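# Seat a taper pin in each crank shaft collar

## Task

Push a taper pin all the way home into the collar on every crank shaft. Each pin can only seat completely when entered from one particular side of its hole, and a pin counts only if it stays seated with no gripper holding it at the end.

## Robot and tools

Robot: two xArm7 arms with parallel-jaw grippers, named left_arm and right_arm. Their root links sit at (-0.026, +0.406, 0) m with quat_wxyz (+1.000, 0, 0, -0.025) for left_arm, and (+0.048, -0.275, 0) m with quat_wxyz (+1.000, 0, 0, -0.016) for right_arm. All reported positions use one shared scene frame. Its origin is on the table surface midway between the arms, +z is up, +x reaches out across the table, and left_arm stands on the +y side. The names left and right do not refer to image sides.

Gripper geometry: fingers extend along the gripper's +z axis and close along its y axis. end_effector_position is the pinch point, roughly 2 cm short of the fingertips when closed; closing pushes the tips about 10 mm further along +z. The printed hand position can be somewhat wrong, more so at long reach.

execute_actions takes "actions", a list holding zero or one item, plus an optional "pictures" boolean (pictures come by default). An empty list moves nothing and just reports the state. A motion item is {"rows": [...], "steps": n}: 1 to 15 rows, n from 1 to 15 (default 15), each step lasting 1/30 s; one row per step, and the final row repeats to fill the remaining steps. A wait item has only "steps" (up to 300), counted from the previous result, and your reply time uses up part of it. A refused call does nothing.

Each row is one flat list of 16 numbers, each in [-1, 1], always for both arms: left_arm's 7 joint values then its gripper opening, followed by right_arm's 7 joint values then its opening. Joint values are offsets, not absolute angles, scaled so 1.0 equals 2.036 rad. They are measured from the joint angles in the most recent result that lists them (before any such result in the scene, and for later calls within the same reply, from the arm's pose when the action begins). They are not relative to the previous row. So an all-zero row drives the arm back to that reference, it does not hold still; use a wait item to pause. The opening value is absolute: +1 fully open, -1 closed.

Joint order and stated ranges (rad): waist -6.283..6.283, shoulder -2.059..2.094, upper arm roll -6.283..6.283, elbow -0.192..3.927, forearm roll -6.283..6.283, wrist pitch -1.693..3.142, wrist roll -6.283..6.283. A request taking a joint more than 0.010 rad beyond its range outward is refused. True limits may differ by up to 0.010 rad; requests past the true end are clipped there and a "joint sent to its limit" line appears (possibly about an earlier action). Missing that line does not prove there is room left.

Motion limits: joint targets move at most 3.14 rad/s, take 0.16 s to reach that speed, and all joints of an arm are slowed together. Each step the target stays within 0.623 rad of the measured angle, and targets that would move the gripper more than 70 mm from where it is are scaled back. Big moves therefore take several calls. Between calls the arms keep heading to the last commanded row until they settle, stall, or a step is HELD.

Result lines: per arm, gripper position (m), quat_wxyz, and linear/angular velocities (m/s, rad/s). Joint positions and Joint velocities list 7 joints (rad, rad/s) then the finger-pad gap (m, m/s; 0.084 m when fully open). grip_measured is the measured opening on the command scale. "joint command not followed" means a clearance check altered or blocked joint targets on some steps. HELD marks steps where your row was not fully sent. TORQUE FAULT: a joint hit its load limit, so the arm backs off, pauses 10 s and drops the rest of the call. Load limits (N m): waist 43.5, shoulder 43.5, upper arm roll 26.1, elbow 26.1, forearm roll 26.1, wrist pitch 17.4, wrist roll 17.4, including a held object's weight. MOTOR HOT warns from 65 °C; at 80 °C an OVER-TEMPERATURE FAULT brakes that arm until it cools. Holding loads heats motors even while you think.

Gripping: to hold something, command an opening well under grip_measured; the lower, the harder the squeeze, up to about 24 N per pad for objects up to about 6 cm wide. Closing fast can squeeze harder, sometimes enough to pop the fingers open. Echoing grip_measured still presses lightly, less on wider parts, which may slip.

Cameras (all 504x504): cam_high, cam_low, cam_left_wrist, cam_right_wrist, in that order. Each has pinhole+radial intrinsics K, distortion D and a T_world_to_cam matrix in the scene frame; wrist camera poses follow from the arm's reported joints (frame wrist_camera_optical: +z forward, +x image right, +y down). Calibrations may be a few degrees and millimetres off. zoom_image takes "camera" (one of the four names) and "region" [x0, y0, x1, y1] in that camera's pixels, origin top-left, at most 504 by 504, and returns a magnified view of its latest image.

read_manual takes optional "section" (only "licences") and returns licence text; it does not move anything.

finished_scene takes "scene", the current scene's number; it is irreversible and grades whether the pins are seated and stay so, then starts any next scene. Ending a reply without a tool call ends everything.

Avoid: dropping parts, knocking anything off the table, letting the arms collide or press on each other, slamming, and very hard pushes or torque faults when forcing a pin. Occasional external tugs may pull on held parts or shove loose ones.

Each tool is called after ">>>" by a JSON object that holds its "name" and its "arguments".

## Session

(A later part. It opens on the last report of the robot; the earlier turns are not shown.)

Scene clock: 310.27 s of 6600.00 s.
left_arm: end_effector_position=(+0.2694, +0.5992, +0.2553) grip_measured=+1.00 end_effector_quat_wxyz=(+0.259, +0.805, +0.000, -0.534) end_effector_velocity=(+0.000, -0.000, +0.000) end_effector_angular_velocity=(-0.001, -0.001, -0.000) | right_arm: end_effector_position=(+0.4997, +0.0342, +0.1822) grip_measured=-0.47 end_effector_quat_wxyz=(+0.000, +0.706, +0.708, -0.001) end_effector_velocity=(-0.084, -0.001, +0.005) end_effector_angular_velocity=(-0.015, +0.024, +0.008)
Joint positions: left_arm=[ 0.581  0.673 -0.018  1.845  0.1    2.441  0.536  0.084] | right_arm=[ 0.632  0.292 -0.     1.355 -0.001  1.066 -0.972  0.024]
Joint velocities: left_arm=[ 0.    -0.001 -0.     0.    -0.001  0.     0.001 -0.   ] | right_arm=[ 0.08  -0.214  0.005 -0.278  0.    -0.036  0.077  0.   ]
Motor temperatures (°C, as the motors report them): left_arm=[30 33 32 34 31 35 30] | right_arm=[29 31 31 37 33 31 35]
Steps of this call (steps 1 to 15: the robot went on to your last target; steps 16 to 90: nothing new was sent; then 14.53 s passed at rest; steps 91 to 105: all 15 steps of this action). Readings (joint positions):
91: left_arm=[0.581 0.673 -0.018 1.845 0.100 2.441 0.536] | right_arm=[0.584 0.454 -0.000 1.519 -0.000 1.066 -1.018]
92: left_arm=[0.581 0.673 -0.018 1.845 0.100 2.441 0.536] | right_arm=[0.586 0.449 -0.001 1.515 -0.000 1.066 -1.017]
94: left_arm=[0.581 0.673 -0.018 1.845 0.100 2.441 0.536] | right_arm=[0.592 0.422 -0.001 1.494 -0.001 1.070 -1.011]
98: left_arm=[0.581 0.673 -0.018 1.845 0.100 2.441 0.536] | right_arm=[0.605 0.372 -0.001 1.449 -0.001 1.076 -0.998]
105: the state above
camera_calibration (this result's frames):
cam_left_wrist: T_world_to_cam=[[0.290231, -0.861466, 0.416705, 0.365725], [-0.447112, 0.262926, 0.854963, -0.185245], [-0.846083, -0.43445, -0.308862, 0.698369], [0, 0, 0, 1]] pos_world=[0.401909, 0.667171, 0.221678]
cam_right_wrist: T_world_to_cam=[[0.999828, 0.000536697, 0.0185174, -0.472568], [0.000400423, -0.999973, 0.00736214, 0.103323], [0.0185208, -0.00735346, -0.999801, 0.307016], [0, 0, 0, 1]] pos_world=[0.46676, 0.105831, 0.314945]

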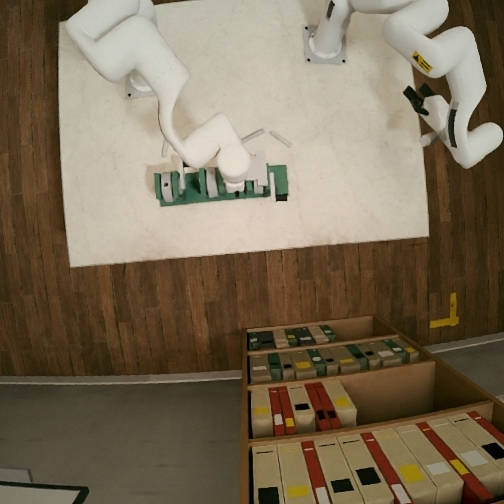

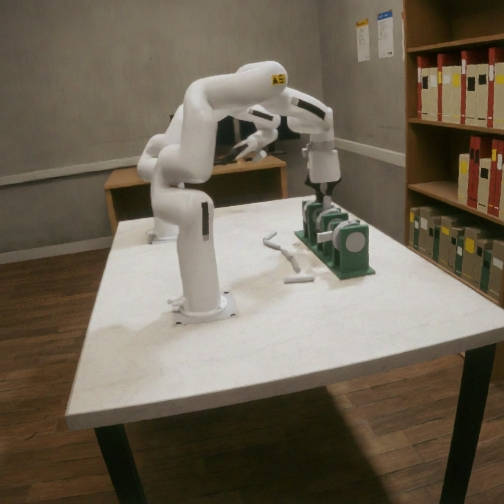

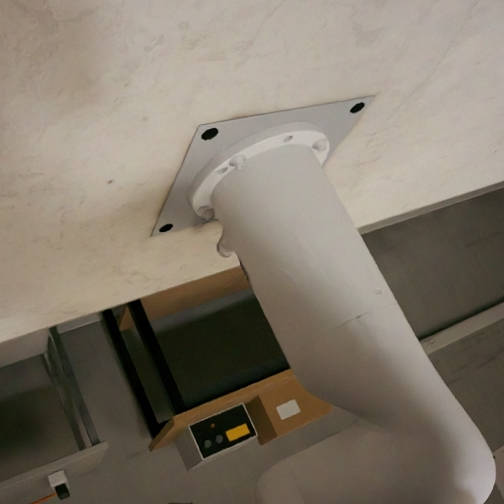

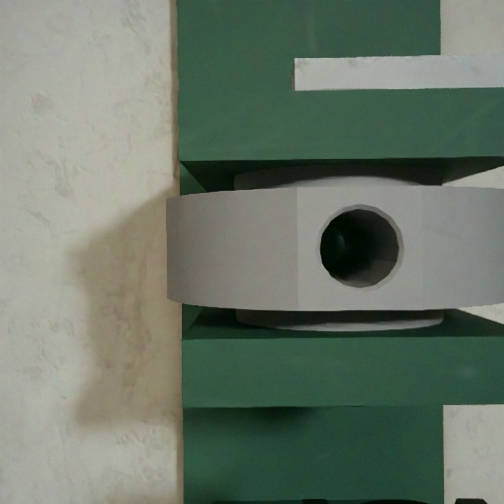

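>>> {"name": "execute_actions", "arguments": {"actions": [{"rows": [[0,0,0,0,0,0,0,1, 0.0158,-0.0382,0,-0.0564,0,-0.0197,0.0164,-0.55],[0,0,0,0,0,0,0,1, 0.0158,-0.0382,0,-0.0564,0,-0.0197,0.0164,-0.55],[0,0,0,0,0,0,0,1, 0.0158,-0.0382,0,-0.0564,0,-0.0197,0.0164,-0.55],[0,0,0,0,0,0,0,1, 0.0158,-0.0382,0,-0.0564,0,-0.0197,0.0164,-0.55],[0,0,0,0,0,0,0,1, 0.0158,-0.0382,0,-0.0564,0,-0.0197,0.0164,-0.55],[0,0,0,0,0,0,0,1, 0.025,-0.0534,0,-0.0904,0,-0.0381,0.0255,-0.55],[0,0,0,0,0,0,0,1, 0.025,-0.0534,0,-0.0904,0,-0.0381,0.0255,-0.55],[0,0,0,0,0,0,0,1, 0.025,-0.0534,0,-0.0904,0,-0.0381,0.0255,-0.55],[0,0,0,0,0,0,0,1, 0.025,-0.0534,0,-0.0904,0,-0.0381,0.0255,-0.55],[0,0,0,0,0,0,0,1, 0.0335,-0.0631,0,-0.1215,0,-0.0599,0.0341,-0.55]], "steps": 15}], "pictures": false}}

Scene clock: 328.27 s of 6600.00 s.
left_arm: end_effector_position=(+0.2694, +0.5992, +0.2553) grip_measured=+1.00 end_effector_quat_wxyz=(+0.259, +0.805, +0.000, -0.534) end_effector_velocity=(+0.000, +0.000, +0.000) end_effector_angular_velocity=(+0.002, -0.001, -0.000) | right_arm: end_effector_position=(+0.4448, +0.0345, +0.1630) grip_measured=-0.47 end_effector_quat_wxyz=(+0.001, +0.707, +0.707, +0.003) end_effector_velocity=(-0.061, -0.000, -0.063) end_effector_angular_velocity=(-0.031, +0.047, +0.017)
Joint positions: left_arm=[ 0.581  0.673 -0.018  1.845  0.1    2.441  0.536  0.084] | right_arm=[ 0.695  0.167 -0.001  1.126 -0.001  0.954 -0.907  0.024]
Joint velocities: left_arm=[-0.    -0.    -0.     0.     0.    -0.001 -0.001  0.   ] | right_arm=[ 0.06  -0.031  0.012 -0.221  0.003 -0.134  0.054  0.   ]
Motor temperatures (°C, as the motors report them): left_arm=[30 33 32 34 31 35 30] | right_arm=[29 32 31 42 33 31 35]
Steps of this call (steps 1 to 30: the robot went on to your last target; steps 31 to 90: nothing new was sent; then 14.50 s passed at rest; steps 91 to 105: all 15 steps of this action). Readings (joint positions):
91: left_arm=[0.581 0.673 -0.018 1.845 0.100 2.441 0.536] | right_arm=[0.638 0.275 -0.000 1.335 -0.000 1.061 -0.965]
92: left_arm=[0.581 0.673 -0.018 1.845 0.100 2.441 0.536] | right_arm=[0.639 0.271 -0.001 1.330 -0.000 1.057 -0.963]
94: left_arm=[0.581 0.673 -0.018 1.845 0.100 2.441 0.536] | right_arm=[0.649 0.246 -0.002 1.295 -0.001 1.042 -0.953]
98: left_arm=[0.581 0.673 -0.018 1.845 0.100 2.441 0.536] | right_arm=[0.666 0.209 -0.002 1.234 -0.001 1.016 -0.936]
105: the state above

>>> {"name": "execute_actions", "arguments": {"actions": [{"rows": [[0,0,0,0,0,0,0,1, 0.0067,-0.0032,0,-0.0263,0,-0.0211,0.0063,-0.55],[0,0,0,0,0,0,0,1, 0.0067,-0.0032,0,-0.0263,0,-0.0211,0.0063,-0.55],[0,0,0,0,0,0,0,1, 0.0104,-0.0011,0,-0.0417,0,-0.0381,0.01,-0.55],[0,0,0,0,0,0,0,1, 0.0104,-0.0011,0,-0.0417,0,-0.0381,0.01,-0.55],[0,0,0,0,0,0,0,1, 0.0104,-0.0011,0,-0.0417,0,-0.0381,0.01,-0.55],[0,0,0,0,0,0,0,1, 0.0104,-0.0011,0,-0.0417,0,-0.0381,0.01,-0.55],[0,0,0,0,0,0,0,1, 0.012,0.0047,0,-0.0526,0,-0.0553,0.0116,-0.55],[0,0,0,0,0,0,0,1, 0.012,0.0047,0,-0.0526,0,-0.0553,0.0116,-0.55],[0,0,0,0,0,0,0,1, 0.012,0.0047,0,-0.0526,0,-0.0553,0.0116,-0.55],[0,0,0,0,0,0,0,1, 0.012,0.0047,0,-0.0526,0,-0.0553,0.0116,-0.55],[0,0,0,0,0,0,0,1, 0.0132,0.0139,0,-0.061,0,-0.0724,0.0128,-0.55]], "steps": 15}], "pictures": false}}

>>> {"name": "execute_actions", "arguments": {"actions": [{"steps": 12}]}}

Scene clock: 340.87 s of 6600.00 s.
left_arm: end_effector_position=(+0.2694, +0.5992, +0.2553) grip_measured=+1.00 end_effector_quat_wxyz=(+0.259, +0.805, +0.000, -0.534) end_effector_velocity=(-0.000, +0.000, -0.000) end_effector_angular_velocity=(+0.001, -0.000, -0.000) | right_arm: end_effector_position=(+0.4247, +0.0344, +0.1167) grip_measured=-0.47 end_effector_quat_wxyz=(+0.001, +0.707, +0.707, +0.002) end_effector_velocity=(-0.002, +0.002, -0.046) end_effector_angular_velocity=(+0.006, -0.010, -0.004)
Joint positions: left_arm=[ 0.581  0.673 -0.018  1.845  0.1    2.441  0.536  0.084] | right_arm=[ 0.721  0.19  -0.002  1.01  -0.001  0.816 -0.882  0.024]
Joint velocities: left_arm=[-0.    -0.001 -0.    -0.001  0.    -0.001 -0.     0.   ] | right_arm=[ 0.009  0.071 -0.004 -0.059 -0.001 -0.142  0.01  -0.   ]
Motor temperatures (°C, as the motors report them): left_arm=[30 33 32 34 31 35 30] | right_arm=[29 31 31 40 33 31 35]
Steps of this call (steps 1 to 30: the robot went on to your last target; steps 31 to 90: nothing new was sent; then 9.10 s passed at rest; steps 91 to 105: all 15 steps of this action). Readings (joint positions):
91: left_arm=[0.581 0.673 -0.018 1.845 0.100 2.441 0.536] | right_arm=[0.700 0.163 -0.000 1.108 -0.001 0.943 -0.902]
92: left_arm=[0.581 0.673 -0.018 1.845 0.100 2.441 0.536] | right_arm=[0.702 0.162 -0.001 1.103 -0.001 0.938 -0.901]
94: left_arm=[0.581 0.673 -0.018 1.845 0.100 2.441 0.536] | right_arm=[0.707 0.160 -0.001 1.081 -0.001 0.917 -0.896]
98: left_arm=[0.581 0.673 -0.018 1.845 0.100 2.441 0.536] | right_arm=[0.715 0.166 -0.001 1.046 -0.001 0.877 -0.888]
105: the state above

Scene clock: 341.27 s of 6600.00 s.
left_arm: end_effector_position=(+0.2694, +0.5992, +0.2553) grip_measured=+1.00 end_effector_quat_wxyz=(+0.259, +0.805, +0.000, -0.534) end_effector_velocity=(+0.000, -0.000, +0.000) end_effector_angular_velocity=(-0.000, -0.000, +0.000) | right_arm: end_effector_position=(+0.4242, +0.0343, +0.1130) grip_measured=-0.47 end_effector_quat_wxyz=(+0.001, +0.707, +0.707, +0.002) end_effector_velocity=(-0.001, +0.000, -0.002) end_effector_angular_velocity=(-0.001, +0.002, +0.000)
Joint positions: left_arm=[ 0.581  0.673 -0.018  1.845  0.1    2.441  0.536  0.084] | right_arm=[ 0.722  0.194 -0.002  1.004 -0.002  0.805 -0.881  0.024]
Joint velocities: left_arm=[ 0. -0. -0. -0. -0.  0.  0. -0.] | right_arm=[ 0.001  0.002  0.    -0.002  0.    -0.002  0.001  0.   ]
Motor temperatures (°C, as the motors report them): left_arm=[30 33 32 34 31 35 30] | right_arm=[29 31 31 39 33 31 35]
Steps of this call (steps 1 to 12: the robot went on to your last target). Readings (joint positions):
1: left_arm=[0.581 0.673 -0.018 1.845 0.100 2.441 0.536] | right_arm=[0.721 0.191 -0.002 1.008 -0.001 0.813 -0.882]
2: left_arm=[0.581 0.673 -0.018 1.845 0.100 2.441 0.536] | right_arm=[0.721 0.192 -0.002 1.007 -0.001 0.811 -0.881]
4: left_arm=[0.581 0.673 -0.018 1.845 0.100 2.441 0.536] | right_arm=[0.722 0.193 -0.002 1.006 -0.001 0.808 -0.881]
8: left_arm=[0.581 0.673 -0.018 1.845 0.100 2.441 0.536] | right_arm=[0.722 0.194 -0.002 1.005 -0.001 0.806 -0.881]
12: the state above
camera_calibration (this result's frames):
cam_right_wrist: T_world_to_cam=[[0.999706, -0.00148667, 0.0241829, -0.396272], [-0.00158059, -0.999991, 0.00386506, 0.105177], [0.0241769, -0.00390215, -0.9997, 0.236757], [0, 0, 0, 1]] pos_world=[0.390598, 0.105511, 0.245862]

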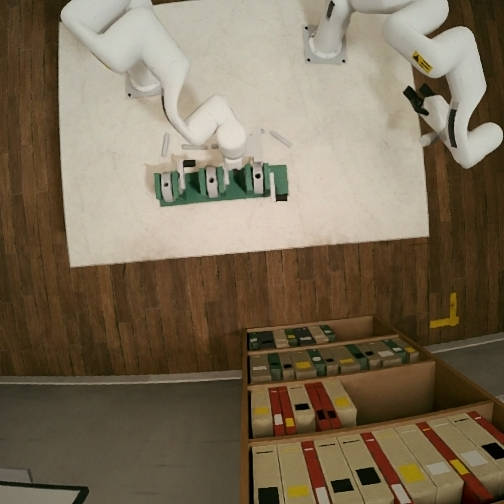

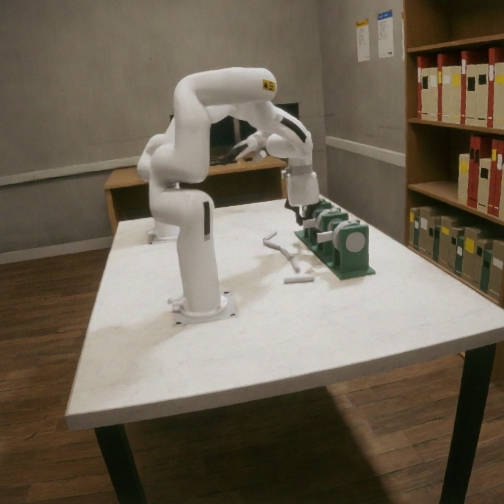

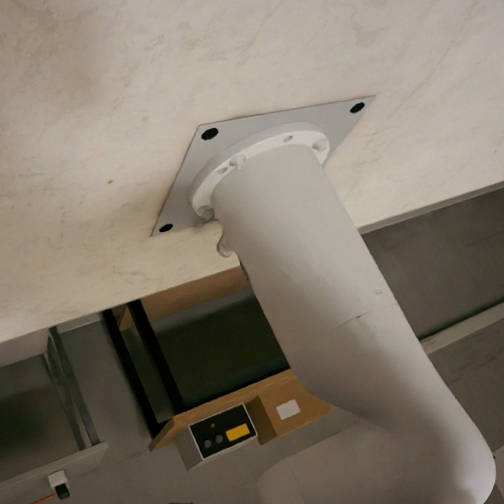

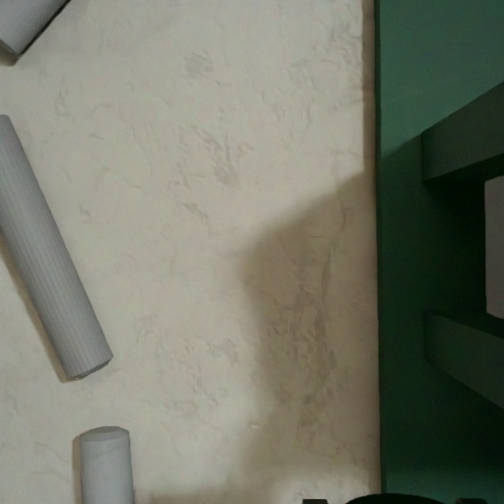

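>>> {"name": "execute_actions", "arguments": {"actions": [{"rows": [[0,0,0,0,0,0,0,1, 0,0,0,0,0,0,0,-0.2],[0,0,0,0,0,0,0,1, 0,0,0,0,0,0,0,0.2],[0,0,0,0,0,0,0,1, 0,0,0,0,0,0,0,0.6],[0,0,0,0,0,0,0,1, 0,0,0,0,0,0,0,0.6],[0,0,0,0,0,0,0,1, 0,0,0,0,0,0,0,0.6],[0,0,0,0,0,0,0,1, 0,-0.0565,0,0.0611,0,0.12,0,0.6]], "steps": 15}], "pictures": false}}

Scene clock: 364.20 s of 6600.00 s.
left_arm: end_effector_position=(+0.2694, +0.5992, +0.2553) grip_measured=+1.00 end_effector_quat_wxyz=(+0.259, +0.805, +0.000, -0.534) end_effector_velocity=(-0.000, +0.000, +0.000) end_effector_angular_velocity=(+0.000, +0.000, +0.000) | right_arm: end_effector_position=(+0.4267, +0.0379, +0.1966) grip_measured=+0.59 end_effector_quat_wxyz=(+0.001, +0.707, +0.708, +0.007) end_effector_velocity=(-0.014, -0.028, +0.072) end_effector_angular_velocity=(-0.055, +0.058, -0.022)
Joint positions: left_arm=[ 0.581  0.673 -0.018  1.845  0.1    2.441  0.536  0.084] | right_arm=[ 0.723  0.085 -0.     1.122 -0.001  1.024 -0.881  0.069]
Joint velocities: left_arm=[-0.    -0.001  0.     0.     0.     0.001 -0.     0.   ] | right_arm=[-0.01  -0.109 -0.014  0.101 -0.004  0.29  -0.001 -0.   ]
Motor temperatures (°C, as the motors report them): left_arm=[30 33 32 34 31 35 30] | right_arm=[29 30 32 35 33 31 35]
Steps of this call (steps 1 to 30: the robot went on to your last target; steps 31 to 90: nothing new was sent; then 19.43 s passed at rest; steps 91 to 105: all 15 steps of this action). Readings (joint positions):
91: left_arm=[0.581 0.673 -0.018 1.845 0.100 2.441 0.536] | right_arm=[0.722 0.195 -0.000 1.002 -0.000 0.805 -0.881]
92: left_arm=[0.581 0.673 -0.018 1.845 0.100 2.441 0.536] | right_arm=[0.724 0.196 0.002 0.998 -0.000 0.808 -0.881]
94: left_arm=[0.581 0.673 -0.018 1.845 0.100 2.441 0.536] | right_arm=[0.727 0.197 0.008 0.994 0.001 0.811 -0.881]
98: left_arm=[0.581 0.673 -0.018 1.845 0.100 2.441 0.536] | right_arm=[0.727 0.188 0.007 1.007 0.001 0.835 -0.881]
105: the state above

>>> {"name": "execute_actions", "arguments": {"actions": [{"rows": [[0,0,0,0,0,0,0,1, -0.1419,-0.1282,0,-0.1364,0.0005,-0.0019,-0.1413,0.6]], "steps": 15}], "pictures": false}}

>>> {"name": "execute_actions", "arguments": {"actions": [{"steps": 10}]}}

Scene clock: 369.63 s of 6600.00 s.
left_arm: end_effector_position=(+0.2694, +0.5992, +0.2553) grip_measured=+1.00 end_effector_quat_wxyz=(+0.259, +0.805, +0.000, -0.534) end_effector_velocity=(+0.000, +0.000, -0.000) end_effector_angular_velocity=(-0.001, +0.001, -0.001) | right_arm: end_effector_position=(+0.4255, -0.1107, +0.2006) grip_measured=+0.59 end_effector_quat_wxyz=(+0.000, +0.708, +0.707, +0.000) end_effector_velocity=(-0.020, -0.017, -0.007) end_effector_angular_velocity=(-0.007, +0.002, +0.083)
Joint positions: left_arm=[ 0.581  0.673 -0.018  1.845  0.1    2.441  0.536  0.084] | right_arm=[ 0.442 -0.169 -0.001  0.853 -0.     1.022 -1.159  0.069]
Joint velocities: left_arm=[ 0.     0.001 -0.     0.     0.001  0.     0.001  0.   ] | right_arm=[-0.069 -0.071  0.052 -0.09   0.004 -0.015 -0.103  0.   ]
Motor temperatures (°C, as the motors report them): left_arm=[30 33 32 34 31 35 30] | right_arm=[29 30 32 36 33 31 35]
Steps of this call (steps 1 to 30: the robot went on to your last target; steps 31 to 90: nothing new was sent; then 1.93 s passed at rest; steps 91 to 105: all 15 steps of this action). Readings (joint positions):
91: left_arm=[0.581 0.673 -0.018 1.845 0.100 2.441 0.536] | right_arm=[0.721 0.079 -0.002 1.128 -0.001 1.050 -0.882]
92: left_arm=[0.581 0.673 -0.018 1.845 0.100 2.441 0.536] | right_arm=[0.716 0.075 0.000 1.122 -0.001 1.049 -0.888]
94: left_arm=[0.581 0.673 -0.018 1.845 0.100 2.441 0.536] | right_arm=[0.676 0.037 0.006 1.079 -0.001 1.044 -0.933]
98: left_arm=[0.581 0.673 -0.018 1.845 0.100 2.441 0.536] | right_arm=[0.554 -0.069 -0.004 0.965 -0.001 1.033 -1.047]
105: the state above

Scene clock: 369.97 s of 6600.00 s.
left_arm: end_effector_position=(+0.2694, +0.5992, +0.2553) grip_measured=+1.00 end_effector_quat_wxyz=(+0.259, +0.805, +0.000, -0.534) end_effector_velocity=(+0.000, -0.000, -0.000) end_effector_angular_velocity=(-0.003, +0.000, -0.000) | right_arm: end_effector_position=(+0.4246, -0.1142, +0.2002) grip_measured=+0.59 end_effector_quat_wxyz=(+0.000, +0.707, +0.707, +0.000) end_effector_velocity=(-0.000, -0.003, -0.000) end_effector_angular_velocity=(-0.000, +0.000, -0.004)
Joint positions: left_arm=[ 0.581  0.673 -0.018  1.845  0.1    2.441  0.536  0.084] | right_arm=[ 0.435 -0.175  0.     0.845  0.     1.02  -1.168  0.069]
Joint velocities: left_arm=[-0.     0.001  0.     0.001 -0.001  0.001  0.002 -0.   ] | right_arm=[-0.005 -0.004 -0.002 -0.004 -0.001 -0.    -0.003  0.   ]
Motor temperatures (°C, as the motors report them): left_arm=[30 33 32 34 31 35 30] | right_arm=[29 30 32 36 33 31 35]
Steps of this call (steps 1 to 10: the robot went on to your last target). Readings (joint positions):
1: left_arm=[0.581 0.673 -0.018 1.845 0.100 2.441 0.536] | right_arm=[0.440 -0.171 0.001 0.851 0.000 1.021 -1.162]
2: left_arm=[0.581 0.673 -0.018 1.845 0.100 2.441 0.536] | right_arm=[0.439 -0.172 0.001 0.849 0.000 1.021 -1.164]
4: left_arm=[0.581 0.673 -0.018 1.845 0.100 2.441 0.536] | right_arm=[0.437 -0.173 0.001 0.847 0.000 1.021 -1.166]
8: left_arm=[0.581 0.673 -0.018 1.845 0.100 2.441 0.536] | right_arm=[0.435 -0.175 0.000 0.846 0.000 1.020 -1.168]
10: the state above
camera_calibration (this result's frames):
cam_left_wrist: T_world_to_cam=[[0.29023, -0.861466, 0.416705, 0.365725], [-0.447112, 0.262926, 0.854963, -0.185245], [-0.846084, -0.43445, -0.308863, 0.698369], [0, 0, 0, 1]] pos_world=[0.401909, 0.667171, 0.221678]
cam_right_wrist: T_world_to_cam=[[0.999796, -0.000552507, 0.0201842, -0.398131], [-0.000660132, -0.999986, 0.00532584, -0.0443251], [0.020181, -0.00533808, -0.999782, 0.324825], [0, 0, 0, 1]] pos_world=[0.391465, -0.0428105, 0.333026]

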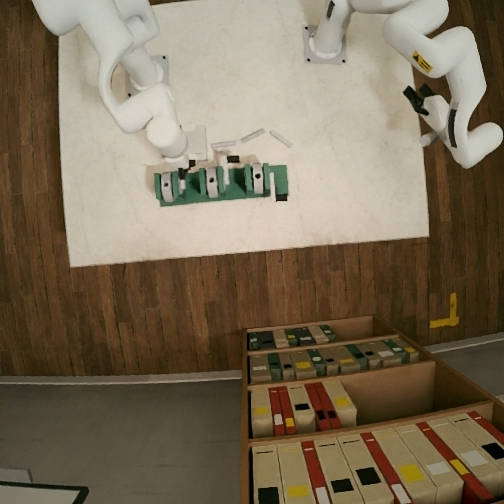

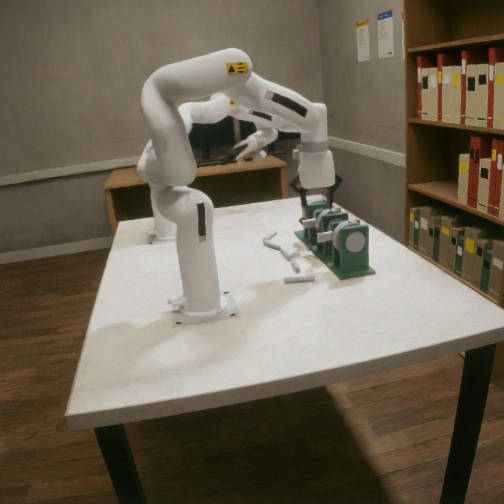

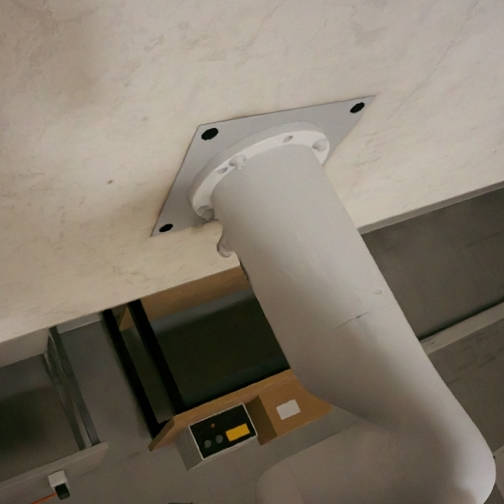

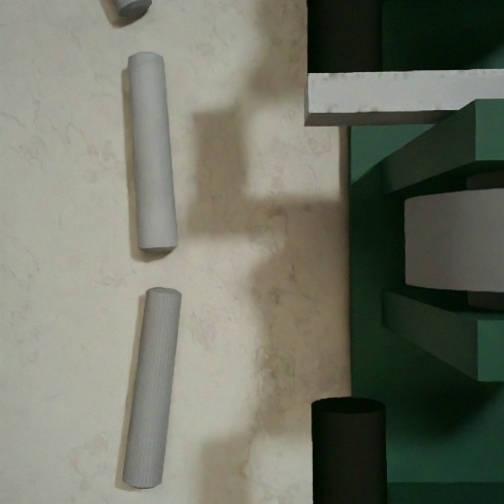

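>>> {"name": "execute_actions", "arguments": {"actions": [{"rows": [[0,0,0,0,0,0,0,1, 0.004,0.0725,0,-0.0607,0,-0.1332,0.0041,0.6]], "steps": 15}], "pictures": false}}

>>> {"name": "execute_actions", "arguments": {"actions": [{"steps": 8}], "pictures": false}}

Scene clock: 402.67 s of 6600.00 s.
left_arm: end_effector_position=(+0.2694, +0.5992, +0.2553) grip_measured=+1.00 end_effector_quat_wxyz=(+0.259, +0.805, +0.000, -0.534) end_effector_velocity=(-0.000, -0.000, +0.000) end_effector_angular_velocity=(-0.001, +0.000, +0.000) | right_arm: end_effector_position=(+0.4255, -0.1103, +0.1142) grip_measured=+0.59 end_effector_quat_wxyz=(+0.000, +0.707, +0.707, +0.001) end_effector_velocity=(+0.002, +0.001, -0.009) end_effector_angular_velocity=(+0.007, -0.017, -0.001)
Joint positions: left_arm=[ 0.581  0.673 -0.018  1.845  0.1    2.441  0.536  0.084] | right_arm=[ 0.443 -0.031 -0.     0.725  0.     0.753 -1.16   0.069]
Joint velocities: left_arm=[ 0.    -0.     0.    -0.    -0.001  0.001  0.    -0.   ] | right_arm=[ 0.001  0.015 -0.001 -0.017 -0.    -0.05   0.002 -0.   ]
Motor temperatures (°C, as the motors report them): left_arm=[30 33 32 34 31 35 30] | right_arm=[29 30 31 37 33 31 35]
Steps of this call (steps 1 to 15: the robot went on to your last target; steps 16 to 90: nothing new was sent; then 29.20 s passed at rest; steps 91 to 105: all 15 steps of this action). Readings (joint positions):
91: left_arm=[0.581 0.673 -0.018 1.845 0.100 2.441 0.536] | right_arm=[0.434 -0.176 -0.000 0.844 0.000 1.020 -1.169]
92: left_arm=[0.581 0.673 -0.018 1.845 0.100 2.441 0.536] | right_arm=[0.434 -0.173 -0.001 0.843 0.000 1.013 -1.168]
94: left_arm=[0.581 0.673 -0.018 1.845 0.100 2.441 0.536] | right_arm=[0.436 -0.150 -0.001 0.825 0.000 0.962 -1.167]
98: left_arm=[0.581 0.673 -0.018 1.845 0.100 2.441 0.536] | right_arm=[0.441 -0.058 0.000 0.745 0.000 0.813 -1.162]
105: the state above

Scene clock: 402.93 s of 6600.00 s.
left_arm: end_effector_position=(+0.2694, +0.5992, +0.2553) grip_measured=+1.00 end_effector_quat_wxyz=(+0.259, +0.805, +0.000, -0.534) end_effector_velocity=(+0.000, +0.000, +0.000) end_effector_angular_velocity=(+0.002, -0.002, -0.000) | right_arm: end_effector_position=(+0.4247, -0.1105, +0.1123) grip_measured=+0.59 end_effector_quat_wxyz=(+0.000, +0.707, +0.707, +0.000) end_effector_velocity=(-0.001, -0.002, -0.003) end_effector_angular_velocity=(-0.002, +0.005, -0.002)
Joint positions: left_arm=[ 0.581  0.673 -0.018  1.845  0.1    2.441  0.536  0.084] | right_arm=[ 0.443 -0.028  0.     0.722  0.     0.749 -1.16   0.069]
Joint velocities: left_arm=[-0.    -0.001 -0.     0.     0.    -0.001 -0.001 -0.   ] | right_arm=[-0.002  0.004 -0.002 -0.004  0.    -0.003 -0.002 -0.   ]
Motor temperatures (°C, as the motors report them): left_arm=[30 33 32 34 31 35 30] | right_arm=[29 30 31 37 33 31 35]
Steps of this call (steps 1 to 8: the robot went on to your last target). Readings (joint positions):
1: left_arm=[0.581 0.673 -0.018 1.845 0.100 2.441 0.536] | right_arm=[0.443 -0.030 -0.000 0.725 0.000 0.752 -1.160]
2: left_arm=[0.581 0.673 -0.018 1.845 0.100 2.441 0.536] | right_arm=[0.443 -0.030 -0.000 0.724 0.000 0.751 -1.160]
4: left_arm=[0.581 0.673 -0.018 1.845 0.100 2.441 0.536] | right_arm=[0.443 -0.029 -0.000 0.723 0.000 0.750 -1.160]
8: the state above

Close the grip.

>>> {"name": "execute_actions", "arguments": {"actions": [{"rows": [[0,0,0,0,0,0,0,1, 0,0,0,0,0,0,0,0.3],[0,0,0,0,0,0,0,1, 0,0,0,0,0,0,0,0.0],[0,0,0,0,0,0,0,1, 0,0,0,0,0,0,0,-0.2],[0,0,0,0,0,0,0,1, 0,0,0,0,0,0,0,-0.2],[0,0,0,0,0,0,0,1, 0,0,0,0,0,0,0,-0.3],[0,0,0,0,0,0,0,1, 0,0,0,0,0,0,0,-0.3],[0,0,0,0,0,0,0,1, 0,0,0,0,0,0,0,-0.4],[0,0,0,0,0,0,0,1, 0,0,0,0,0,0,0,-0.4],[0,0,0,0,0,0,0,1, 0,0,0,0,0,0,0,-0.48],[0,0,0,0,0,0,0,1, 0,0,0,0,0,0,0,-0.53]], "steps": 15}], "pictures": false}}

Scene clock: 408.53 s of 6600.00 s.
left_arm: end_effector_position=(+0.2694, +0.5992, +0.2553) grip_measured=+1.00 end_effector_quat_wxyz=(+0.259, +0.805, +0.000, -0.534) end_effector_velocity=(-0.000, +0.000, -0.000) end_effector_angular_velocity=(+0.001, +0.000, +0.000) | right_arm: end_effector_position=(+0.4266, -0.1106, +0.1136) grip_measured=-0.47 end_effector_quat_wxyz=(+0.001, +0.707, +0.707, +0.003) end_effector_velocity=(-0.001, +0.000, -0.001) end_effector_angular_velocity=(-0.001, +0.003, +0.001)
Joint positions: left_arm=[ 0.581  0.673 -0.018  1.845  0.1    2.441  0.536  0.084] | right_arm=[ 0.442 -0.029 -0.001  0.724 -0.     0.747 -1.16   0.024]
Joint velocities: left_arm=[ 0.     0.    -0.    -0.     0.    -0.001 -0.001  0.   ] | right_arm=[ 0.001  0.     0.    -0.001  0.001  0.002 -0.001  0.   ]
Motor temperatures (°C, as the motors report them): left_arm=[30 33 32 34 31 35 30] | right_arm=[29 30 31 37 33 31 35]
Steps of this call (steps 1 to 15: the robot went on to your last target; steps 16 to 90: nothing new was sent; then 2.10 s passed at rest; steps 91 to 105: all 15 steps of this action). Readings (joint positions):
91: left_arm=[0.581 0.673 -0.018 1.845 0.100 2.441 0.536] | right_arm=[0.443 -0.028 0.000 0.722 0.000 0.749 -1.160]
92: left_arm=[0.581 0.673 -0.018 1.845 0.100 2.441 0.536] | right_arm=[0.443 -0.028 0.000 0.722 0.000 0.749 -1.160]
94: left_arm=[0.581 0.673 -0.018 1.845 0.100 2.441 0.536] | right_arm=[0.443 -0.028 0.000 0.722 0.000 0.749 -1.160]
98: left_arm=[0.581 0.673 -0.018 1.845 0.100 2.441 0.536] | right_arm=[0.442 -0.029 -0.001 0.724 -0.000 0.748 -1.160]
105: the state above

>>> {"name": "execute_actions", "arguments": {"actions": [{"rows": [[0,0,0,0,0,0,0,1, -0.0007,-0.0109,0,0.0085,0,0.0194,-0.0007,-0.53],[0,0,0,0,0,0,0,1, -0.0007,-0.0109,0,0.0085,0,0.0194,-0.0007,-0.53],[0,0,0,0,0,0,0,1, -0.0007,-0.0109,0,0.0085,0,0.0194,-0.0007,-0.53],[0,0,0,0,0,0,0,1, -0.002,-0.0174,0,0.0204,0,0.0377,-0.0019,-0.53],[0,0,0,0,0,0,0,1, -0.002,-0.0174,0,0.0204,0,0.0377,-0.0019,-0.53],[0,0,0,0,0,0,0,1, -0.002,-0.0174,0,0.0204,0,0.0377,-0.0019,-0.53],[0,0,0,0,0,0,0,1, -0.002,-0.0174,0,0.0204,0,0.0377,-0.0019,-0.53],[0,0,0,0,0,0,0,1, -0.0045,-0.0194,0,0.0361,0,0.0554,-0.0044,-0.53],[0,0,0,0,0,0,0,1, -0.0045,-0.0194,0,0.0361,0,0.0554,-0.0044,-0.53],[0,0,0,0,0,0,0,1, -0.0045,-0.0194,0,0.0361,0,0.0554,-0.0044,-0.53],[0,0,0,0,0,0,0,1, -0.0076,-0.0173,0,0.0543,0,0.0715,-0.0075,-0.53]], "steps": 15}], "pictures": false}}

Scene clock: 424.97 s of 6600.00 s.
left_arm: end_effector_position=(+0.2694, +0.5992, +0.2553) grip_measured=+1.00 end_effector_quat_wxyz=(+0.259, +0.805, +0.000, -0.534) end_effector_velocity=(+0.000, +0.000, -0.000) end_effector_angular_velocity=(+0.001, -0.000, +0.000) | right_arm: end_effector_position=(+0.4370, -0.1103, +0.1528) grip_measured=-0.47 end_effector_quat_wxyz=(-0.001, +0.706, +0.708, -0.002) end_effector_velocity=(+0.032, -0.001, +0.054) end_effector_angular_velocity=(+0.008, -0.019, -0.005)
Joint positions: left_arm=[ 0.581  0.673 -0.018  1.845  0.1    2.441  0.536  0.084] | right_arm=[ 0.43  -0.064  0.001  0.818  0.001  0.886 -1.173  0.024]
Joint velocities: left_arm=[-0.    -0.     0.    -0.    -0.    -0.001 -0.001 -0.   ] | right_arm=[-0.026 -0.007 -0.007  0.158 -0.001  0.145 -0.027 -0.   ]
Motor temperatures (°C, as the motors report them): left_arm=[30 33 32 34 31 35 30] | right_arm=[29 30 31 35 33 31 35]
Steps of this call (steps 1 to 15: the robot went on to your last target; steps 16 to 90: nothing new was sent; then 12.93 s passed at rest; steps 91 to 105: all 15 steps of this action). Readings (joint positions):
91: left_arm=[0.581 0.673 -0.018 1.845 0.100 2.441 0.536] | right_arm=[0.443 -0.029 -0.000 0.722 0.000 0.747 -1.160]
92: left_arm=[0.581 0.673 -0.018 1.845 0.100 2.441 0.536] | right_arm=[0.443 -0.031 -0.000 0.725 0.000 0.752 -1.160]
94: left_arm=[0.581 0.673 -0.018 1.845 0.100 2.441 0.536] | right_arm=[0.442 -0.041 0.000 0.732 0.000 0.771 -1.161]
98: left_arm=[0.581 0.673 -0.018 1.845 0.100 2.441 0.536] | right_arm=[0.440 -0.058 0.000 0.755 0.000 0.813 -1.163]
105: the state above

>>> {"name": "execute_actions", "arguments": {"actions": [{"rows": [[0,0,0,0,0,0,0,1, -0.0073,0.0119,0,0.0387,0,0.0248,-0.0072,-0.53],[0,0,0,0,0,0,0,1, -0.0073,0.0119,0,0.0387,0,0.0248,-0.0072,-0.53],[0,0,0,0,0,0,0,1, -0.0073,0.0119,0,0.0387,0,0.0248,-0.0072,-0.53],[0,0,0,0,0,0,0,1, -0.0138,0.0298,0,0.0722,0,0.0404,-0.0137,-0.53],[0,0,0,0,0,0,0,1, -0.0138,0.0298,0,0.0722,0,0.0404,-0.0137,-0.53],[0,0,0,0,0,0,0,1, -0.0138,0.0298,0,0.0722,0,0.0404,-0.0137,-0.53],[0,0,0,0,0,0,0,1, -0.0138,0.0298,0,0.0722,0,0.0404,-0.0137,-0.53],[0,0,0,0,0,0,0,1, -0.0138,0.0298,0,0.0722,0,0.0404,-0.0137,-0.53],[0,0,0,0,0,0,0,1, -0.0228,0.0626,0,0.1174,0,0.0529,-0.0227,-0.53]], "steps": 15}], "pictures": false}}

Scene clock: 436.90 s of 6600.00 s.
left_arm: end_effector_position=(+0.2694, +0.5992, +0.2553) grip_measured=+1.00 end_effector_quat_wxyz=(+0.259, +0.805, +0.000, -0.534) end_effector_velocity=(-0.000, +0.000, -0.000) end_effector_angular_velocity=(+0.000, +0.001, -0.000) | right_arm: end_effector_position=(+0.4935, -0.1104, +0.1831) grip_measured=-0.47 end_effector_quat_wxyz=(+0.001, +0.707, +0.707, +0.003) end_effector_velocity=(+0.034, +0.001, +0.000) end_effector_angular_velocity=(-0.012, +0.036, +0.013)
Joint positions: left_arm=[ 0.581  0.673 -0.018  1.845  0.1    2.441  0.536  0.084] | right_arm=[ 0.386  0.053 -0.001  1.045  0.     0.985 -1.216  0.024]
Joint velocities: left_arm=[-0.     0.     0.     0.     0.001  0.    -0.     0.   ] | right_arm=[-0.033  0.13   0.01   0.166  0.001  0.074 -0.037 -0.   ]
Motor temperatures (°C, as the motors report them): left_arm=[30 33 32 34 31 35 30] | right_arm=[29 30 31 37 33 32 35]
Steps of this call (steps 1 to 30: the robot went on to your last target; steps 31 to 90: nothing new was sent; then 8.43 s passed at rest; steps 91 to 105: all 15 steps of this action). Readings (joint positions):
91: left_arm=[0.581 0.673 -0.018 1.845 0.100 2.441 0.536] | right_arm=[0.427 -0.064 -0.001 0.836 -0.000 0.893 -1.176]
92: left_arm=[0.581 0.673 -0.018 1.845 0.100 2.441 0.536] | right_arm=[0.426 -0.062 -0.001 0.841 -0.000 0.898 -1.177]
94: left_arm=[0.581 0.673 -0.018 1.845 0.100 2.441 0.536] | right_arm=[0.420 -0.049 0.001 0.868 0.000 0.919 -1.182]
98: left_arm=[0.581 0.673 -0.018 1.845 0.100 2.441 0.536] | right_arm=[0.405 -0.016 -0.002 0.947 -0.001 0.949 -1.196]
105: the state above

>>> {"name": "execute_actions", "arguments": {"actions": [{"rows": [[0,0,0,0,0,0,0,1, -0.0095,0.0431,0,0.0471,0,0.0074,-0.0099,-0.53],[0,0,0,0,0,0,0,1, -0.0095,0.0431,0,0.0471,0,0.0074,-0.0099,-0.53],[0,0,0,0,0,0,0,1, -0.0095,0.0431,0,0.0471,0,0.0074,-0.0099,-0.53],[0,0,0,0,0,0,0,1, -0.0095,0.0431,0,0.0471,0,0.0074,-0.0099,-0.53],[0,0,0,0,0,0,0,1, -0.0095,0.0431,0,0.0471,0,0.0074,-0.0099,-0.53],[0,0,0,0,0,0,0,1, -0.0143,0.0717,0,0.0718,0,0.0035,-0.0147,-0.53],[0,0,0,0,0,0,0,1, -0.0143,0.0717,0,0.0718,0,0.0035,-0.0147,-0.53],[0,0,0,0,0,0,0,1, -0.0143,0.0717,0,0.0718,0,0.0035,-0.0147,-0.53],[0,0,0,0,0,0,0,1, -0.0143,0.0717,0,0.0718,0,0.0035,-0.0147,-0.53],[0,0,0,0,0,0,0,1, -0.0187,0.0995,0,0.0907,0,-0.0054,-0.0191,-0.53]], "steps": 15}], "pictures": false}}

Scene clock: 449.33 s of 6600.00 s.
left_arm: end_effector_position=(+0.2694, +0.5992, +0.2553) grip_measured=+1.00 end_effector_quat_wxyz=(+0.259, +0.805, +0.000, -0.534) end_effector_velocity=(+0.000, +0.000, +0.000) end_effector_angular_velocity=(+0.002, -0.001, +0.000) | right_arm: end_effector_position=(+0.5473, -0.1101, +0.1596) grip_measured=-0.47 end_effector_quat_wxyz=(+0.000, +0.707, +0.707, +0.001) end_effector_velocity=(+0.034, +0.000, -0.036) end_effector_angular_velocity=(-0.004, +0.015, +0.004)
Joint positions: left_arm=[ 0.581  0.673 -0.018  1.845  0.1    2.441  0.536  0.084] | right_arm=[ 0.35   0.244  0.     1.221  0.     0.974 -1.253  0.024]
Joint velocities: left_arm=[-0.    -0.     0.     0.002  0.    -0.    -0.    -0.   ] | right_arm=[-0.024  0.157  0.004  0.108 -0.    -0.033 -0.024 -0.   ]
Motor temperatures (°C, as the motors report them): left_arm=[30 33 32 34 31 35 30] | right_arm=[29 30 31 35 33 32 35]
Steps of this call (steps 1 to 30: the robot went on to your last target; steps 31 to 90: nothing new was sent; then 8.93 s passed at rest; steps 91 to 105: all 15 steps of this action). Readings (joint positions):
91: left_arm=[0.581 0.673 -0.018 1.845 0.100 2.441 0.536] | right_arm=[0.384 0.064 0.001 1.057 0.001 0.994 -1.220]
92: left_arm=[0.581 0.673 -0.018 1.845 0.100 2.441 0.536] | right_arm=[0.383 0.069 0.001 1.063 0.000 0.995 -1.221]
94: left_arm=[0.581 0.673 -0.018 1.845 0.100 2.441 0.536] | right_arm=[0.375 0.101 0.001 1.098 0.000 0.997 -1.228]
98: left_arm=[0.581 0.673 -0.018 1.845 0.100 2.441 0.536] | right_arm=[0.365 0.153 0.000 1.150 0.000 0.995 -1.238]
105: the state above

>>> {"name": "execute_actions", "arguments": {"actions": [{"rows": [[0,0,0,0,0,0,0,1, -0.0029,0.0223,0,0.0121,0,-0.0087,-0.0028,-0.53],[0,0,0,0,0,0,0,1, -0.0029,0.0223,0,0.0121,0,-0.0087,-0.0028,-0.53],[0,0,0,0,0,0,0,1, -0.0045,0.0372,0,0.0164,0,-0.0194,-0.0044,-0.53],[0,0,0,0,0,0,0,1, -0.0045,0.0372,0,0.0164,0,-0.0194,-0.0044,-0.53],[0,0,0,0,0,0,0,1, -0.0045,0.0372,0,0.0164,0,-0.0194,-0.0044,-0.53],[0,0,0,0,0,0,0,1, -0.0045,0.0372,0,0.0164,0,-0.0194,-0.0044,-0.53],[0,0,0,0,0,0,0,1, -0.0052,0.0499,0,0.0166,0,-0.032,-0.0051,-0.53],[0,0,0,0,0,0,0,1, -0.0052,0.0499,0,0.0166,0,-0.032,-0.0051,-0.53],[0,0,0,0,0,0,0,1, -0.0052,0.0499,0,0.0166,0,-0.032,-0.0051,-0.53],[0,0,0,0,0,0,0,1, -0.0052,0.0499,0,0.0166,0,-0.032,-0.0051,-0.53],[0,0,0,0,0,0,0,1, -0.0056,0.0605,0,0.0129,0,-0.0461,-0.0055,-0.53]], "steps": 15}], "pictures": false}}

>>> {"name": "execute_actions", "arguments": {"actions": [{"steps": 12}], "pictures": false}}

Scene clock: 461.67 s of 6600.00 s.
left_arm: end_effector_position=(+0.2694, +0.5992, +0.2553) grip_measured=+1.00 end_effector_quat_wxyz=(+0.259, +0.805, +0.000, -0.534) end_effector_velocity=(-0.000, +0.000, +0.000) end_effector_angular_velocity=(+0.001, -0.001, -0.000) | right_arm: end_effector_position=(+0.5660, -0.1106, +0.1136) grip_measured=-0.47 end_effector_quat_wxyz=(-0.000, +0.707, +0.707, -0.000) end_effector_velocity=(+0.003, +0.001, -0.052) end_effector_angular_velocity=(-0.000, +0.006, +0.001)
Joint positions: left_arm=[ 0.581  0.673 -0.018  1.845  0.1    2.441  0.536  0.084] | right_arm=[ 0.339  0.363 -0.     1.248  0.     0.885 -1.264  0.024]
Joint velocities: left_arm=[-0.    -0.001  0.    -0.     0.001 -0.001 -0.     0.   ] | right_arm=[-0.002  0.092  0.002 -0.028  0.001 -0.114 -0.002 -0.   ]
Motor temperatures (°C, as the motors report them): left_arm=[30 33 32 34 31 35 30] | right_arm=[29 30 31 34 33 32 35]
Steps of this call (steps 1 to 30: the robot went on to your last target; steps 31 to 90: nothing new was sent; then 8.83 s passed at rest; steps 91 to 105: all 15 steps of this action). Readings (joint positions):
91: left_arm=[0.581 0.673 -0.018 1.845 0.100 2.441 0.536] | right_arm=[0.348 0.256 -0.000 1.229 0.000 0.974 -1.255]
92: left_arm=[0.581 0.673 -0.018 1.845 0.100 2.441 0.536] | right_arm=[0.347 0.260 -0.000 1.232 0.000 0.972 -1.256]
94: left_arm=[0.581 0.673 -0.018 1.845 0.100 2.441 0.536] | right_arm=[0.345 0.283 -0.001 1.242 0.000 0.959 -1.258]
98: left_arm=[0.581 0.673 -0.018 1.845 0.100 2.441 0.536] | right_arm=[0.341 0.319 -0.001 1.252 0.000 0.932 -1.261]
105: the state above

Scene clock: 462.07 s of 6600.00 s.
left_arm: end_effector_position=(+0.2694, +0.5992, +0.2553) grip_measured=+1.00 end_effector_quat_wxyz=(+0.259, +0.805, +0.000, -0.534) end_effector_velocity=(-0.000, +0.000, +0.000) end_effector_angular_velocity=(-0.002, +0.000, -0.001) | right_arm: end_effector_position=(+0.5662, -0.1105, +0.1112) grip_measured=-0.47 end_effector_quat_wxyz=(-0.000, +0.707, +0.707, -0.000) end_effector_velocity=(+0.000, -0.001, -0.000) end_effector_angular_velocity=(-0.001, +0.001, -0.001)
Joint positions: left_arm=[ 0.581  0.673 -0.018  1.845  0.1    2.441  0.536  0.084] | right_arm=[ 0.339  0.368 -0.     1.246  0.     0.879 -1.264  0.024]
Joint velocities: left_arm=[-0.     0.    -0.     0.     0.     0.001  0.002  0.   ] | right_arm=[ 0.     0.002 -0.002  0.002  0.     0.002 -0.001 -0.   ]
Motor temperatures (°C, as the motors report them): left_arm=[30 33 32 34 31 35 30] | right_arm=[29 30 31 34 33 32 35]
Steps of this call (steps 1 to 12: the robot went on to your last target). Readings (joint positions):
1: left_arm=[0.581 0.673 -0.018 1.845 0.100 2.441 0.536] | right_arm=[0.339 0.365 -0.000 1.247 0.000 0.882 -1.264]
2: left_arm=[0.581 0.673 -0.018 1.845 0.100 2.441 0.536] | right_arm=[0.339 0.367 -0.000 1.246 0.000 0.880 -1.264]
4: left_arm=[0.581 0.673 -0.018 1.845 0.100 2.441 0.536] | right_arm=[0.339 0.367 -0.000 1.246 0.000 0.879 -1.264]
8: left_arm=[0.581 0.673 -0.018 1.845 0.100 2.441 0.536] | right_arm=[0.339 0.367 -0.000 1.246 0.000 0.879 -1.264]
12: the state above

>>> {"name": "zoom_image", "arguments": {"camera": "cam_right_wrist", "region": [80, 30, 230, 270]}}

>>> {"name": "zoom_image", "arguments": {"camera": "cam_right_wrist", "region": [80, 270, 230, 504]}}

Region (80, 30, 230, 270) of cam_right_wrist's 504x504 image, scaled by 2.100, with more detail than that image has; it fills the left 315 columns of this view, and the rest is white.

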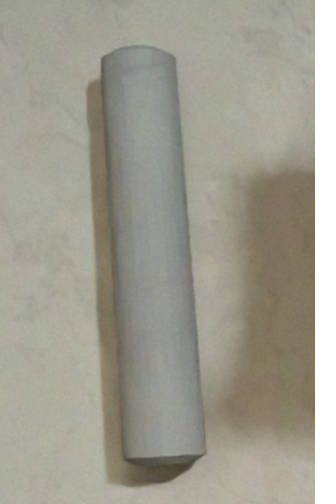

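Region (80, 270, 230, 504) of cam_right_wrist's 504x504 image, scaled by 2.154, with more detail than that image has; it fills the left 323 columns of this view, and the rest is white.

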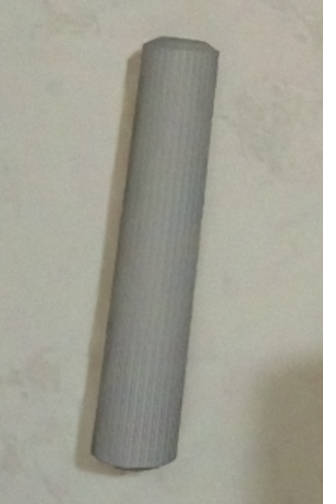

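>>> {"name": "execute_actions", "arguments": {"actions": [{"rows": [[0,0,0,0,0,0,0,1, 0,0,0,0,0,0,0,-0.3],[0,0,0,0,0,0,0,1, 0,0,0,0,0,0,0,0.1],[0,0,0,0,0,0,0,1, 0,0,0,0,0,0,0,0.6],[0,0,0,0,0,0,0,1, 0,0,0,0,0,0,0,0.6],[0,0,0,0,0,0,0,1, 0,-0.0428,0,0.0428,0,0.0851,0,0.6],[0,0,0,0,0,0,0,1, 0,-0.0428,0,0.0428,0,0.0851,0,0.6],[0,0,0,0,0,0,0,1, 0,-0.0428,0,0.0428,0,0.0851,0,0.6],[0,0,0,0,0,0,0,1, 0,-0.0428,0,0.0428,0,0.0851,0,0.6],[0,0,0,0,0,0,0,1, 0,-0.0428,0,0.0428,0,0.0851,0,0.6],[0,0,0,0,0,0,0,1, 0,-0.0428,0,0.0428,0,0.0851,0,0.6],[0,0,0,0,0,0,0,1, -0.0608,-0.1651,0,0.0985,0,0.2632,-0.0607,0.6]], "steps": 15}], "pictures": false}}

>>> {"name": "execute_actions", "arguments": {"actions": [{"steps": 20}]}}

Scene clock: 515.60 s of 6600.00 s.
left_arm: end_effector_position=(+0.2694, +0.5992, +0.2553) grip_measured=+1.00 end_effector_quat_wxyz=(+0.259, +0.805, +0.000, -0.534) end_effector_velocity=(-0.000, +0.000, +0.000) end_effector_angular_velocity=(-0.001, +0.001, -0.000) | right_arm: end_effector_position=(+0.5620, -0.1275, +0.2091) grip_measured=+0.59 end_effector_quat_wxyz=(-0.002, +0.706, +0.708, -0.002) end_effector_velocity=(-0.032, -0.229, +0.430) end_effector_angular_velocity=(-0.002, -0.045, -0.082)
Joint positions: left_arm=[ 0.581  0.673 -0.018  1.845  0.1    2.441  0.536  0.084] | right_arm=[ 0.308  0.229  0.002  1.349  0.001  1.125 -1.296  0.069]
Joint velocities: left_arm=[ 0.     0.001  0.     0.     0.     0.001  0.001 -0.   ] | right_arm=[-0.341 -0.677 -0.053  0.339 -0.003  0.974 -0.31   0.   ]
Motor temperatures (°C, as the motors report them): left_arm=[30 34 32 35 31 35 30] | right_arm=[29 31 31 34 33 32 35]
Steps of this call (steps 1 to 15: the robot went on to your last target; steps 16 to 90: nothing new was sent; then 50.03 s passed at rest; steps 91 to 105: all 15 steps of this action). Readings (joint positions):
91: left_arm=[0.581 0.673 -0.018 1.845 0.100 2.441 0.536] | right_arm=[0.339 0.367 0.000 1.247 0.001 0.881 -1.264]
92: left_arm=[0.581 0.673 -0.018 1.845 0.100 2.441 0.536] | right_arm=[0.339 0.367 0.000 1.243 0.001 0.885 -1.264]
94: left_arm=[0.581 0.673 -0.018 1.845 0.100 2.441 0.536] | right_arm=[0.339 0.369 -0.000 1.238 0.001 0.886 -1.264]
98: left_arm=[0.581 0.673 -0.018 1.845 0.100 2.441 0.536] | right_arm=[0.339 0.348 -0.000 1.261 0.000 0.935 -1.264]
105: the state above

Scene clock: 516.27 s of 6600.00 s.
left_arm: end_effector_position=(+0.2694, +0.5992, +0.2553) grip_measured=+1.00 end_effector_quat_wxyz=(+0.259, +0.805, +0.000, -0.534) end_effector_velocity=(-0.000, -0.000, -0.000) end_effector_angular_velocity=(-0.002, +0.000, -0.000) | right_arm: end_effector_position=(+0.5282, -0.1853, +0.3292) grip_measured=+0.59 end_effector_quat_wxyz=(-0.001, +0.707, +0.707, -0.001) end_effector_velocity=(+0.000, -0.003, +0.009) end_effector_angular_velocity=(+0.002, -0.015, -0.005)
Joint positions: left_arm=[ 0.581  0.673 -0.018  1.845  0.1    2.441  0.536  0.084] | right_arm=[ 0.215  0.033  0.     1.446  0.     1.415 -1.387  0.069]
Joint velocities: left_arm=[ 0.     0.001 -0.     0.    -0.     0.     0.001 -0.   ] | right_arm=[-0.003 -0.012 -0.004  0.009 -0.     0.006 -0.002  0.   ]
Motor temperatures (°C, as the motors report them): left_arm=[30 34 32 35 31 35 30] | right_arm=[29 31 31 34 33 32 35]
Steps of this call (steps 1 to 20: the robot went on to your last target). Readings (joint positions):
1: left_arm=[0.581 0.673 -0.018 1.845 0.100 2.441 0.536] | right_arm=[0.297 0.206 0.000 1.361 0.000 1.157 -1.306]
2: left_arm=[0.581 0.673 -0.018 1.845 0.100 2.441 0.536] | right_arm=[0.286 0.183 -0.001 1.373 0.000 1.188 -1.316]
4: left_arm=[0.581 0.673 -0.018 1.845 0.100 2.441 0.536] | right_arm=[0.265 0.139 -0.001 1.395 0.000 1.252 -1.336]
8: left_arm=[0.581 0.673 -0.018 1.845 0.100 2.441 0.536] | right_arm=[0.228 0.059 -0.002 1.434 0.000 1.369 -1.373]
20: the state above
camera_calibration (this result's frames):
cam_left_wrist: T_world_to_cam=[[0.29023, -0.861466, 0.416705, 0.365725], [-0.447112, 0.262926, 0.854962, -0.185245], [-0.846084, -0.434449, -0.308863, 0.698369], [0, 0, 0, 1]] pos_world=[0.401909, 0.667171, 0.221679]
cam_right_wrist: T_world_to_cam=[[0.99983, -0.000768902, 0.0184475, -0.503882], [-0.00086727, -0.999985, 0.00532489, -0.115971], [0.0184431, -0.00533998, -0.999816, 0.452315], [0, 0, 0, 1]] pos_world=[0.495354, -0.113942, 0.462144]

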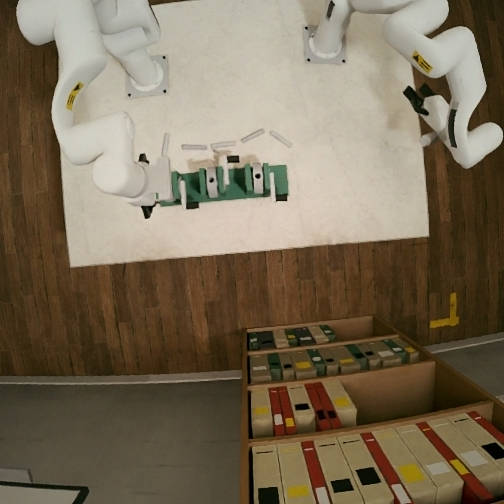

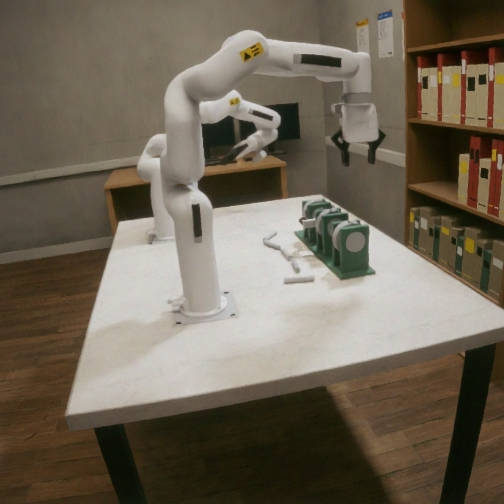

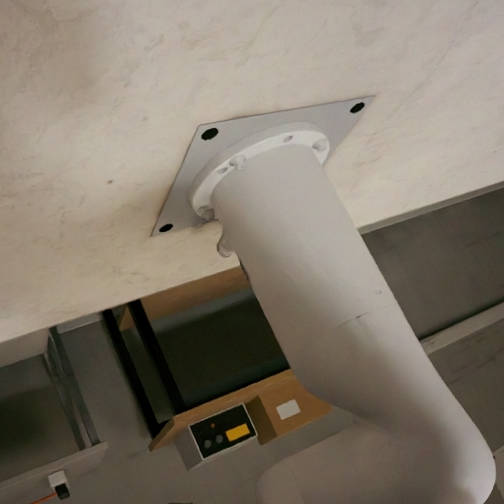

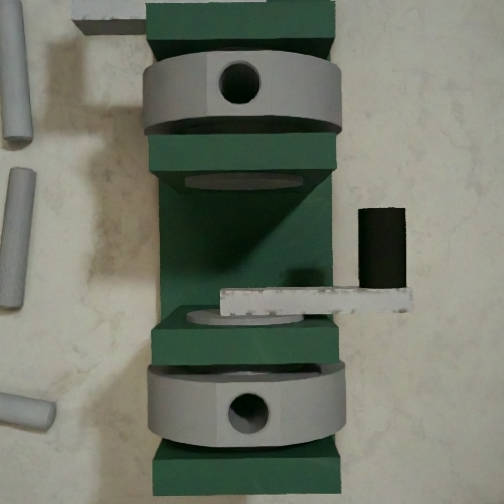

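>>> {"name": "zoom_image", "arguments": {"camera": "cam_right_wrist", "region": [130, 30, 360, 150]}}

>>> {"name": "zoom_image", "arguments": {"camera": "cam_right_wrist", "region": [130, 350, 360, 470]}}

Region (130, 30, 360, 150) of cam_right_wrist's 504x504 image, scaled by 2.191, with more detail than that image has; it fills the top 263 rows of this view, and the rest is white.

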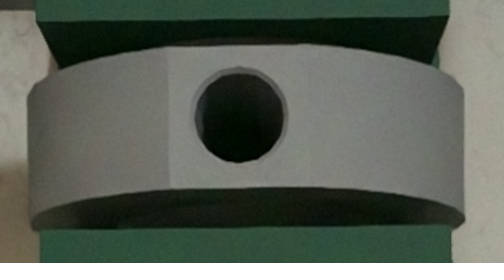

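Region (130, 350, 360, 470) of cam_right_wrist's 504x504 image, scaled by 2.191, with more detail than that image has; it fills the top 263 rows of this view, and the rest is white.

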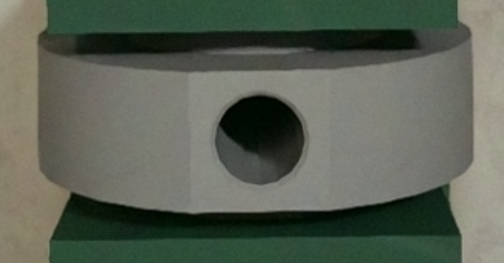

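>>> {"name": "execute_actions", "arguments": {"actions": [{"rows": [[0,0,0,0,0,0,0,1, 0.0824,0.0456,0,-0.1382,0.9875,-0.7051,0.1178,0.6]], "steps": 15}], "pictures": false}}

>>> {"name": "execute_actions", "arguments": {"actions": [{"steps": 30}], "pictures": false}}

Scene clock: 577.43 s of 6600.00 s.
left_arm: end_effector_position=(+0.2694, +0.5992, +0.2553) grip_measured=+1.00 end_effector_quat_wxyz=(+0.259, +0.805, +0.000, -0.534) end_effector_velocity=(+0.000, +0.000, +0.000) end_effector_angular_velocity=(+0.002, -0.001, +0.000) | right_arm: end_effector_position=(+0.6122, -0.0189, +0.3016) grip_measured=+0.59 end_effector_quat_wxyz=(-0.171, +0.818, +0.451, +0.313) end_effector_velocity=(+0.431, +0.029, +0.162) end_effector_angular_velocity=(+2.227, -0.622, -3.039)
Joint positions: left_arm=[ 0.581  0.673 -0.018  1.845  0.1    2.441  0.536  0.084] | right_arm=[ 0.351  0.108  0.003  1.22   0.762  0.654 -1.196  0.069]
Joint velocities: left_arm=[ 0.     0.    -0.     0.002  0.     0.    -0.001  0.   ] | right_arm=[ 0.279  0.163  0.018 -0.456  2.892 -2.867  0.377  0.   ]
Motor temperatures (°C, as the motors report them): left_arm=[30 34 32 35 31 35 30] | right_arm=[29 30 31 37 33 31 35]
Steps of this call (steps 1 to 15: the robot went on to your last target; steps 16 to 90: nothing new was sent; then 57.67 s passed at rest; steps 91 to 105: all 15 steps of this action). Readings (joint positions):
91: left_arm=[0.581 0.673 -0.018 1.845 0.100 2.441 0.536] | right_arm=[0.215 0.032 -0.000 1.447 0.001 1.414 -1.387]
92: left_arm=[0.581 0.673 -0.018 1.845 0.100 2.441 0.536] | right_arm=[0.216 0.032 -0.001 1.444 0.007 1.408 -1.385]
94: left_arm=[0.581 0.673 -0.018 1.845 0.100 2.441 0.536] | right_arm=[0.228 0.037 -0.003 1.425 0.055 1.358 -1.366]
98: left_arm=[0.581 0.673 -0.018 1.845 0.100 2.441 0.536] | right_arm=[0.272 0.064 0.001 1.351 0.230 1.185 -1.307]
105: the state above

Scene clock: 578.43 s of 6600.00 s.
left_arm: end_effector_position=(+0.2694, +0.5992, +0.2553) grip_measured=+1.00 end_effector_quat_wxyz=(+0.259, +0.805, +0.000, -0.534) end_effector_velocity=(+0.000, -0.000, +0.000) end_effector_angular_velocity=(-0.000, -0.001, +0.000) | right_arm: end_effector_position=(+0.6568, -0.1297, +0.2878) grip_measured=+0.59 end_effector_quat_wxyz=(-0.274, +0.841, -0.224, +0.409) end_effector_velocity=(-0.000, -0.001, -0.001) end_effector_angular_velocity=(+0.004, +0.003, -0.004)
Joint positions: left_arm=[ 0.581  0.673 -0.018  1.845  0.1    2.441  0.536  0.084] | right_arm=[ 0.383  0.126  0.     1.165  2.01  -0.021 -1.148  0.069]
Joint velocities: left_arm=[ 0. -0. -0.  0. -0.  0.  0. -0.] | right_arm=[-0.001 -0.    -0.    -0.001  0.005 -0.001  0.    -0.   ]
Motor temperatures (°C, as the motors report them): left_arm=[30 34 32 35 31 35 30] | right_arm=[29 30 31 37 33 31 35]
Steps of this call (steps 1 to 30: the robot went on to your last target). Readings (joint positions):
1: left_arm=[0.581 0.673 -0.018 1.845 0.100 2.441 0.536] | right_arm=[0.359 0.113 0.003 1.207 0.856 0.560 -1.185]
2: left_arm=[0.581 0.673 -0.018 1.845 0.100 2.441 0.536] | right_arm=[0.364 0.116 0.003 1.198 0.943 0.474 -1.177]
4: left_arm=[0.581 0.673 -0.018 1.845 0.100 2.441 0.536] | right_arm=[0.369 0.119 -0.000 1.189 1.105 0.326 -1.168]
8: left_arm=[0.581 0.673 -0.018 1.845 0.100 2.441 0.536] | right_arm=[0.375 0.121 -0.002 1.178 1.475 0.115 -1.157]
30: the state above


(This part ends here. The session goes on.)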